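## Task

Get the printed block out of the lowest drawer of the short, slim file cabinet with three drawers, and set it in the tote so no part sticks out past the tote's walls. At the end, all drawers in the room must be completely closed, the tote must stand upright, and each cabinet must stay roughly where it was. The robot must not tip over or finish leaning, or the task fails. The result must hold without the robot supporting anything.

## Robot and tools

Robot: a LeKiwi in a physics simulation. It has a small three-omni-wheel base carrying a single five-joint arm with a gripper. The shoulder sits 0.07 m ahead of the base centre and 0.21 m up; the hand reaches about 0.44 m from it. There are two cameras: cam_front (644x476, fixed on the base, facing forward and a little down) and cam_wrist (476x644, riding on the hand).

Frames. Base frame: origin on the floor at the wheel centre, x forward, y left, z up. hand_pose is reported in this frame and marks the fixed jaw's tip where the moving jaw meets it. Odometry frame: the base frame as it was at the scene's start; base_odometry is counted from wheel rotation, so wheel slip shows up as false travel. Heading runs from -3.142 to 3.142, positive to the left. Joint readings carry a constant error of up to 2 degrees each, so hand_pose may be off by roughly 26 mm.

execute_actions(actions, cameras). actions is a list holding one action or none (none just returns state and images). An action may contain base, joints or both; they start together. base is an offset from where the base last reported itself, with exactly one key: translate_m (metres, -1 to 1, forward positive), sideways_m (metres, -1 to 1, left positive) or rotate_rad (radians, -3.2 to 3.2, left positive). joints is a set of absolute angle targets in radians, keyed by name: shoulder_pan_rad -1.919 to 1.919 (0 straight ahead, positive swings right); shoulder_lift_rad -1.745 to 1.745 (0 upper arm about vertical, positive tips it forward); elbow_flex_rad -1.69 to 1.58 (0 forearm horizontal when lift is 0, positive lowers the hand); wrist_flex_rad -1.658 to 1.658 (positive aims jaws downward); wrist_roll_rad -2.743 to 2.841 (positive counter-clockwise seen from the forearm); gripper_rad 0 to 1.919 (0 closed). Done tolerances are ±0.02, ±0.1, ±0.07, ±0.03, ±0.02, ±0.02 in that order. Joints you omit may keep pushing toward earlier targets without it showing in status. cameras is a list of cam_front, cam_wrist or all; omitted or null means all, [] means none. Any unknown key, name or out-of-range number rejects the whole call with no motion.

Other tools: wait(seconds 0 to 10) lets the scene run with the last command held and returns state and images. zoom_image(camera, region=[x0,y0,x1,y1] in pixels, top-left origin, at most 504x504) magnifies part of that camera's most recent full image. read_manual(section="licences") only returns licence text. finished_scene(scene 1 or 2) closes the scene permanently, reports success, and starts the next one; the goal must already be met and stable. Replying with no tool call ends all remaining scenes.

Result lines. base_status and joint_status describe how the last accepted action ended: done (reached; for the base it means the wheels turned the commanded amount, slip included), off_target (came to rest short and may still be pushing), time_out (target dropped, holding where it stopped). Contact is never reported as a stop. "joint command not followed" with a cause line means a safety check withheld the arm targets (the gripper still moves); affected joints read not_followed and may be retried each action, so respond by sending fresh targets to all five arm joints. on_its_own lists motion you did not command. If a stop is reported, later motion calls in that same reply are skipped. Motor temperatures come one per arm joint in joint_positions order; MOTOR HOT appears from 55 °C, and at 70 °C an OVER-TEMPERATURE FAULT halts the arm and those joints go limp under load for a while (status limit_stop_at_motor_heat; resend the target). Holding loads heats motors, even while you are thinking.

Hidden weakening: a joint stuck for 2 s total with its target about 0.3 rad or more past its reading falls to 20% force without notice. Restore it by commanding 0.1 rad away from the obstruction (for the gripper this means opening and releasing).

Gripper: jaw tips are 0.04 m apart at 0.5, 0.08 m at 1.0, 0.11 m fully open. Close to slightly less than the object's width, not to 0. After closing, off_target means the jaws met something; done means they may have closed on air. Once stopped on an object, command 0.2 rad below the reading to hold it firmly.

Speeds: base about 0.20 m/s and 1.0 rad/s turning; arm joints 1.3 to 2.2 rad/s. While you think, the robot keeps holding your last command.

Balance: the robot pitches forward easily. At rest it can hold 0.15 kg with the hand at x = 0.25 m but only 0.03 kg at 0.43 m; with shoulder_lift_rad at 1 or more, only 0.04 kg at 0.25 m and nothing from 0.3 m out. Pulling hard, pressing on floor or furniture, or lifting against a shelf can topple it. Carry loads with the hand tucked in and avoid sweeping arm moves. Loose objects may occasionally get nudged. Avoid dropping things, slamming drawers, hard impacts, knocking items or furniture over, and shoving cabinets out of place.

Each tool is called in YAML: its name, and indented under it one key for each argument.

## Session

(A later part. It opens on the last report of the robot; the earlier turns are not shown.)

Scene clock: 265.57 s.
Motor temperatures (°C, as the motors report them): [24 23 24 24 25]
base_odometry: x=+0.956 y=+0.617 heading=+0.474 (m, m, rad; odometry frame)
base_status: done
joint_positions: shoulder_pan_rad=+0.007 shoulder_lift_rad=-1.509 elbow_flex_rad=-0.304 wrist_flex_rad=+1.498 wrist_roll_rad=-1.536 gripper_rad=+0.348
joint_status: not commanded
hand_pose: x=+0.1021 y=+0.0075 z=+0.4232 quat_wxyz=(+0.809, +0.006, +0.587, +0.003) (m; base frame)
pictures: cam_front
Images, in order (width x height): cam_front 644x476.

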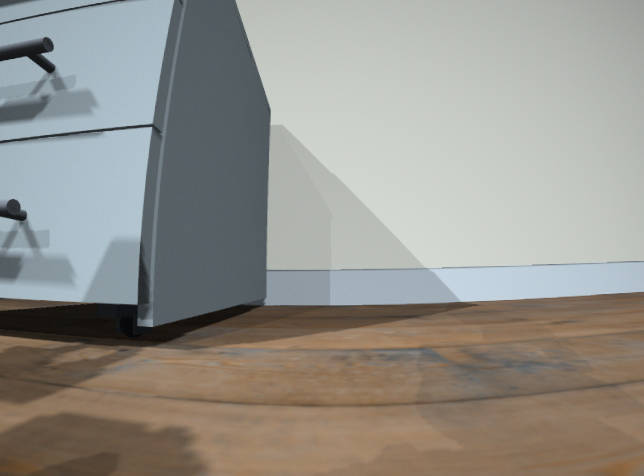

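execute_actions:
  actions:
    - {"base":{"rotate_rad":-1.45}}
  cameras: []

execute_actions:
  actions:
    - {"base":{"translate_m":0.8}}

Scene clock: 273.50 s.
Motor temperatures (°C, as the motors report them): [24 23 24 24 25]
base_odometry: x=+0.956 y=+0.617 heading=-0.972 (m, m, rad; odometry frame)
base_status: done
joint_positions: shoulder_pan_rad=+0.007 shoulder_lift_rad=-1.509 elbow_flex_rad=-0.303 wrist_flex_rad=+1.498 wrist_roll_rad=-1.536 gripper_rad=+0.348
joint_status: not commanded
hand_pose: x=+0.1023 y=+0.0075 z=+0.4230 quat_wxyz=(+0.809, +0.006, +0.588, +0.003) (m; base frame)
pictures: none
No camera images: the call's "cameras" was empty. Leave "cameras" out to get every camera's image.

Scene clock: 278.47 s.
Motor temperatures (°C, as the motors report them): [24 23 24 24 25]
base_odometry: x=+1.407 y=-0.044 heading=-0.972 (m, m, rad; odometry frame)
base_status: done
joint_positions: shoulder_pan_rad=+0.007 shoulder_lift_rad=-1.509 elbow_flex_rad=-0.303 wrist_flex_rad=+1.498 wrist_roll_rad=-1.536 gripper_rad=+0.348
joint_status: not commanded
hand_pose: x=+0.1023 y=+0.0075 z=+0.4230 quat_wxyz=(+0.809, +0.006, +0.588, +0.003) (m; base frame)
pictures: cam_front, cam_wrist
camera_calibration (this result's frames):
cam_wrist: T_world_to_cam=[[0.017682, -0.998365, -0.0543606, 0.026528], [-0.218042, 0.0492102, -0.974698, 0.45192], [0.975779, 0.0290875, -0.216815, 0.0604087], [0, 0, 0, 1]] pos_world=[0.0391228, 0.00248842, 0.455025]
Images, in order (width x height): cam_front 644x476, cam_wrist 476x644.

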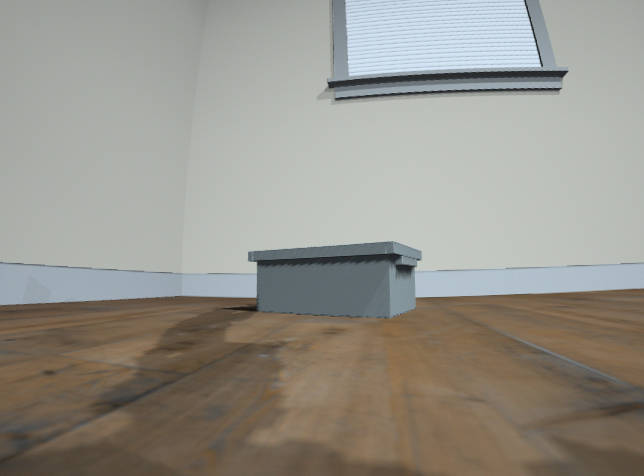

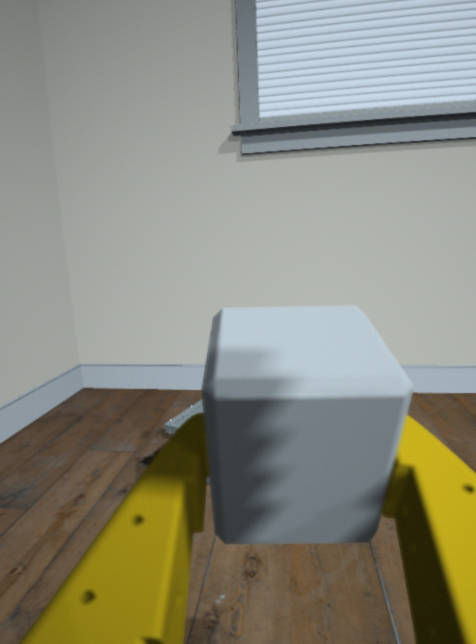

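execute_actions:
  actions:
    - {"base":{"translate_m":0.46},"joints":{"shoulder_pan_rad":0.1,"shoulder_lift_rad":0.1,"elbow_flex_rad":-0.45,"wrist_flex_rad":1.6}}

Scene clock: 289.30 s.
Motor temperatures (°C, as the motors report them): [24 23 24 24 25]
base_odometry: x=+1.666 y=-0.423 heading=-0.972 (m, m, rad; odometry frame)
base_status: done
joint_positions: shoulder_pan_rad=+0.090 shoulder_lift_rad=+0.113 elbow_flex_rad=-0.441 wrist_flex_rad=+1.598 wrist_roll_rad=-1.536 gripper_rad=+0.348
joint_status: all done
hand_pose: x=+0.3112 y=-0.0142 z=+0.2127 quat_wxyz=(+0.150, +0.051, +0.987, -0.006) (m; base frame)
pictures: cam_front, cam_wrist
camera_calibration (this result's frames):
cam_wrist: T_world_to_cam=[[-0.143714, -0.989335, -0.0237223, 0.0336128], [-0.96378, 0.134479, 0.230312, 0.270464], [-0.224666, 0.0559622, -0.972828, 0.346387], [0, 0, 0, 1]] pos_world=[0.34332, -0.0225021, 0.275481]
Images, in order (width x height): cam_front 644x476, cam_wrist 476x644.

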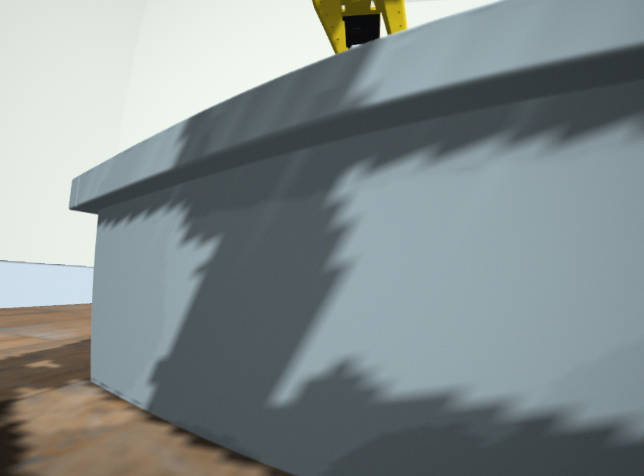

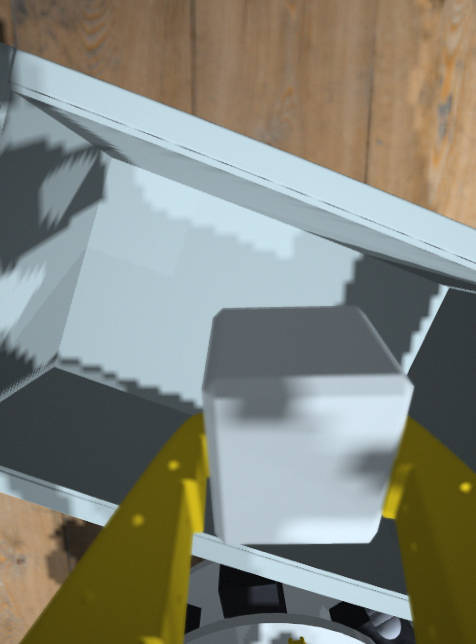

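execute_actions:
  actions:
    - {"joints":{"shoulder_pan_rad":0,"shoulder_lift_rad":0.15,"elbow_flex_rad":0.1,"wrist_flex_rad":1.32}}
  cameras: []

execute_actions:
  actions:
    - {"joints":{"shoulder_lift_rad":0.55,"elbow_flex_rad":0.33,"wrist_flex_rad":0.68}}
  cameras: ["cam_wrist"]

Scene clock: 310.50 s.
Motor temperatures (°C, as the motors report them): [24 23 24 24 25]
base_odometry: x=+1.666 y=-0.423 heading=-0.972 (m, m, rad; odometry frame)
base_status: not commanded
joint_positions: shoulder_pan_rad=+0.011 shoulder_lift_rad=+0.163 elbow_flex_rad=+0.105 wrist_flex_rad=+1.329 wrist_roll_rad=-1.536 gripper_rad=+0.348
joint_status: all done
hand_pose: x=+0.2704 y=+0.0054 z=+0.1242 quat_wxyz=(-0.013, +0.013, +1.000, +0.000) (m; base frame)
pictures: none
No camera images: the call's "cameras" was empty. Leave "cameras" out to get every camera's image.

Scene clock: 311.60 s.
Motor temperatures (°C, as the motors report them): [24 23 24 24 25]
base_odometry: x=+1.666 y=-0.423 heading=-0.972 (m, m, rad; odometry frame)
base_status: not commanded
joint_positions: shoulder_pan_rad=+0.011 shoulder_lift_rad=+0.562 elbow_flex_rad=+0.332 wrist_flex_rad=+0.688 wrist_roll_rad=-1.536 gripper_rad=+0.348
joint_status: all done
hand_pose: x=+0.2677 y=+0.0055 z=+0.0268 quat_wxyz=(-0.006, +0.013, +1.000, +0.000) (m; base frame)
pictures: cam_wrist
camera_calibration (this result's frames):
cam_wrist: T_world_to_cam=[[-0.0706028, -0.997488, -0.00574446, 0.0223606], [-0.853245, 0.0574082, 0.51834, 0.231892], [-0.516708, 0.0414977, -0.855155, 0.229765], [0, 0, 0, 1]] pos_world=[0.318161, -0.000542758, 0.0764149]
Images, in order (width x height): cam_wrist 476x644.

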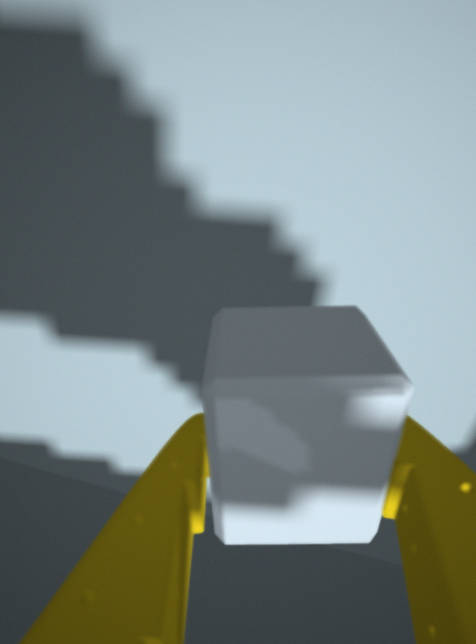

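execute_actions:
  actions:
    - {"joints":{"shoulder_lift_rad":0.59,"wrist_flex_rad":0.63}}
  cameras: []

execute_actions:
  actions:
    - {"joints":{"gripper_rad":0.6}}
  cameras: []

execute_actions:
  actions:
    - {"joints":{"shoulder_lift_rad":0.05,"elbow_flex_rad":0.0,"wrist_flex_rad":1.45}}

Scene clock: 319.70 s.
Motor temperatures (°C, as the motors report them): [24 23 24 24 25]
base_odometry: x=+1.666 y=-0.423 heading=-0.972 (m, m, rad; odometry frame)
base_status: not commanded
joint_positions: shoulder_pan_rad=+0.011 shoulder_lift_rad=+0.600 elbow_flex_rad=+0.332 wrist_flex_rad=+0.639 wrist_roll_rad=-1.536 gripper_rad=+0.348
joint_status: all done
hand_pose: x=+0.2685 y=+0.0054 z=+0.0202 quat_wxyz=(+0.000, +0.013, +1.000, +0.000) (m; base frame)
pictures: none
No camera images: the call's "cameras" was empty. Leave "cameras" out to get every camera's image.

Scene clock: 320.47 s.
Motor temperatures (°C, as the motors report them): [24 23 24 24 25]
base_odometry: x=+1.666 y=-0.423 heading=-0.972 (m, m, rad; odometry frame)
base_status: not commanded
joint_positions: shoulder_pan_rad=+0.011 shoulder_lift_rad=+0.600 elbow_flex_rad=+0.332 wrist_flex_rad=+0.639 wrist_roll_rad=-1.536 gripper_rad=+0.587
joint_status: all done
hand_pose: x=+0.2685 y=+0.0054 z=+0.0202 quat_wxyz=(+0.000, +0.013, +1.000, +0.000) (m; base frame)
pictures: none
No camera images: the call's "cameras" was empty. Leave "cameras" out to get every camera's image.

Scene clock: 321.70 s.
Motor temperatures (°C, as the motors report them): [24 23 24 24 25]
base_odometry: x=+1.666 y=-0.423 heading=-0.972 (m, m, rad; odometry frame)
base_status: not commanded
joint_positions: shoulder_pan_rad=+0.010 shoulder_lift_rad=+0.093 elbow_flex_rad=+0.029 wrist_flex_rad=+1.443 wrist_roll_rad=-1.536 gripper_rad=+0.588
joint_status: all done
hand_pose: x=+0.2713 y=+0.0057 z=+0.1467 quat_wxyz=(+0.003, +0.012, +1.000, +0.000) (m; base frame)
pictures: cam_front, cam_wrist
camera_calibration (this result's frames):
cam_wrist: T_world_to_cam=[[-0.0689569, -0.997596, -0.00683509, 0.0232891], [-0.862728, 0.0561912, 0.502536, 0.177662], [-0.500944, 0.0405501, -0.864529, 0.331287], [0, 0, 0, 1]] pos_world=[0.320836, -0.000183667, 0.197285]
Images, in order (width x height): cam_front 644x476, cam_wrist 476x644.

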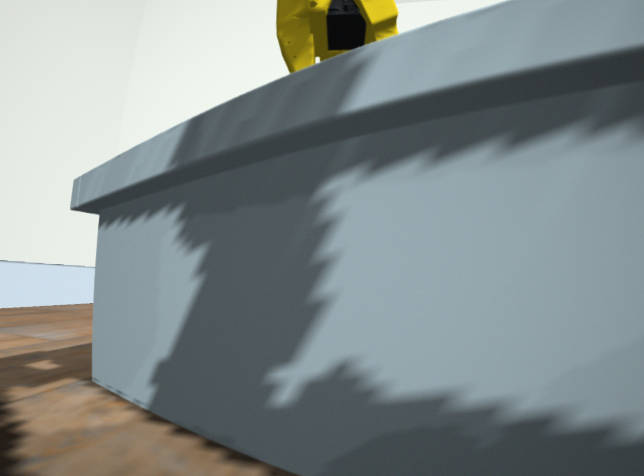

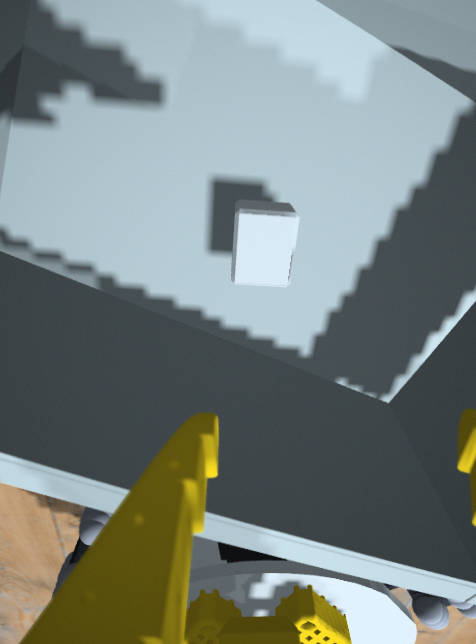

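finished_scene:
  scene: 1

The scene is finished: the task was done.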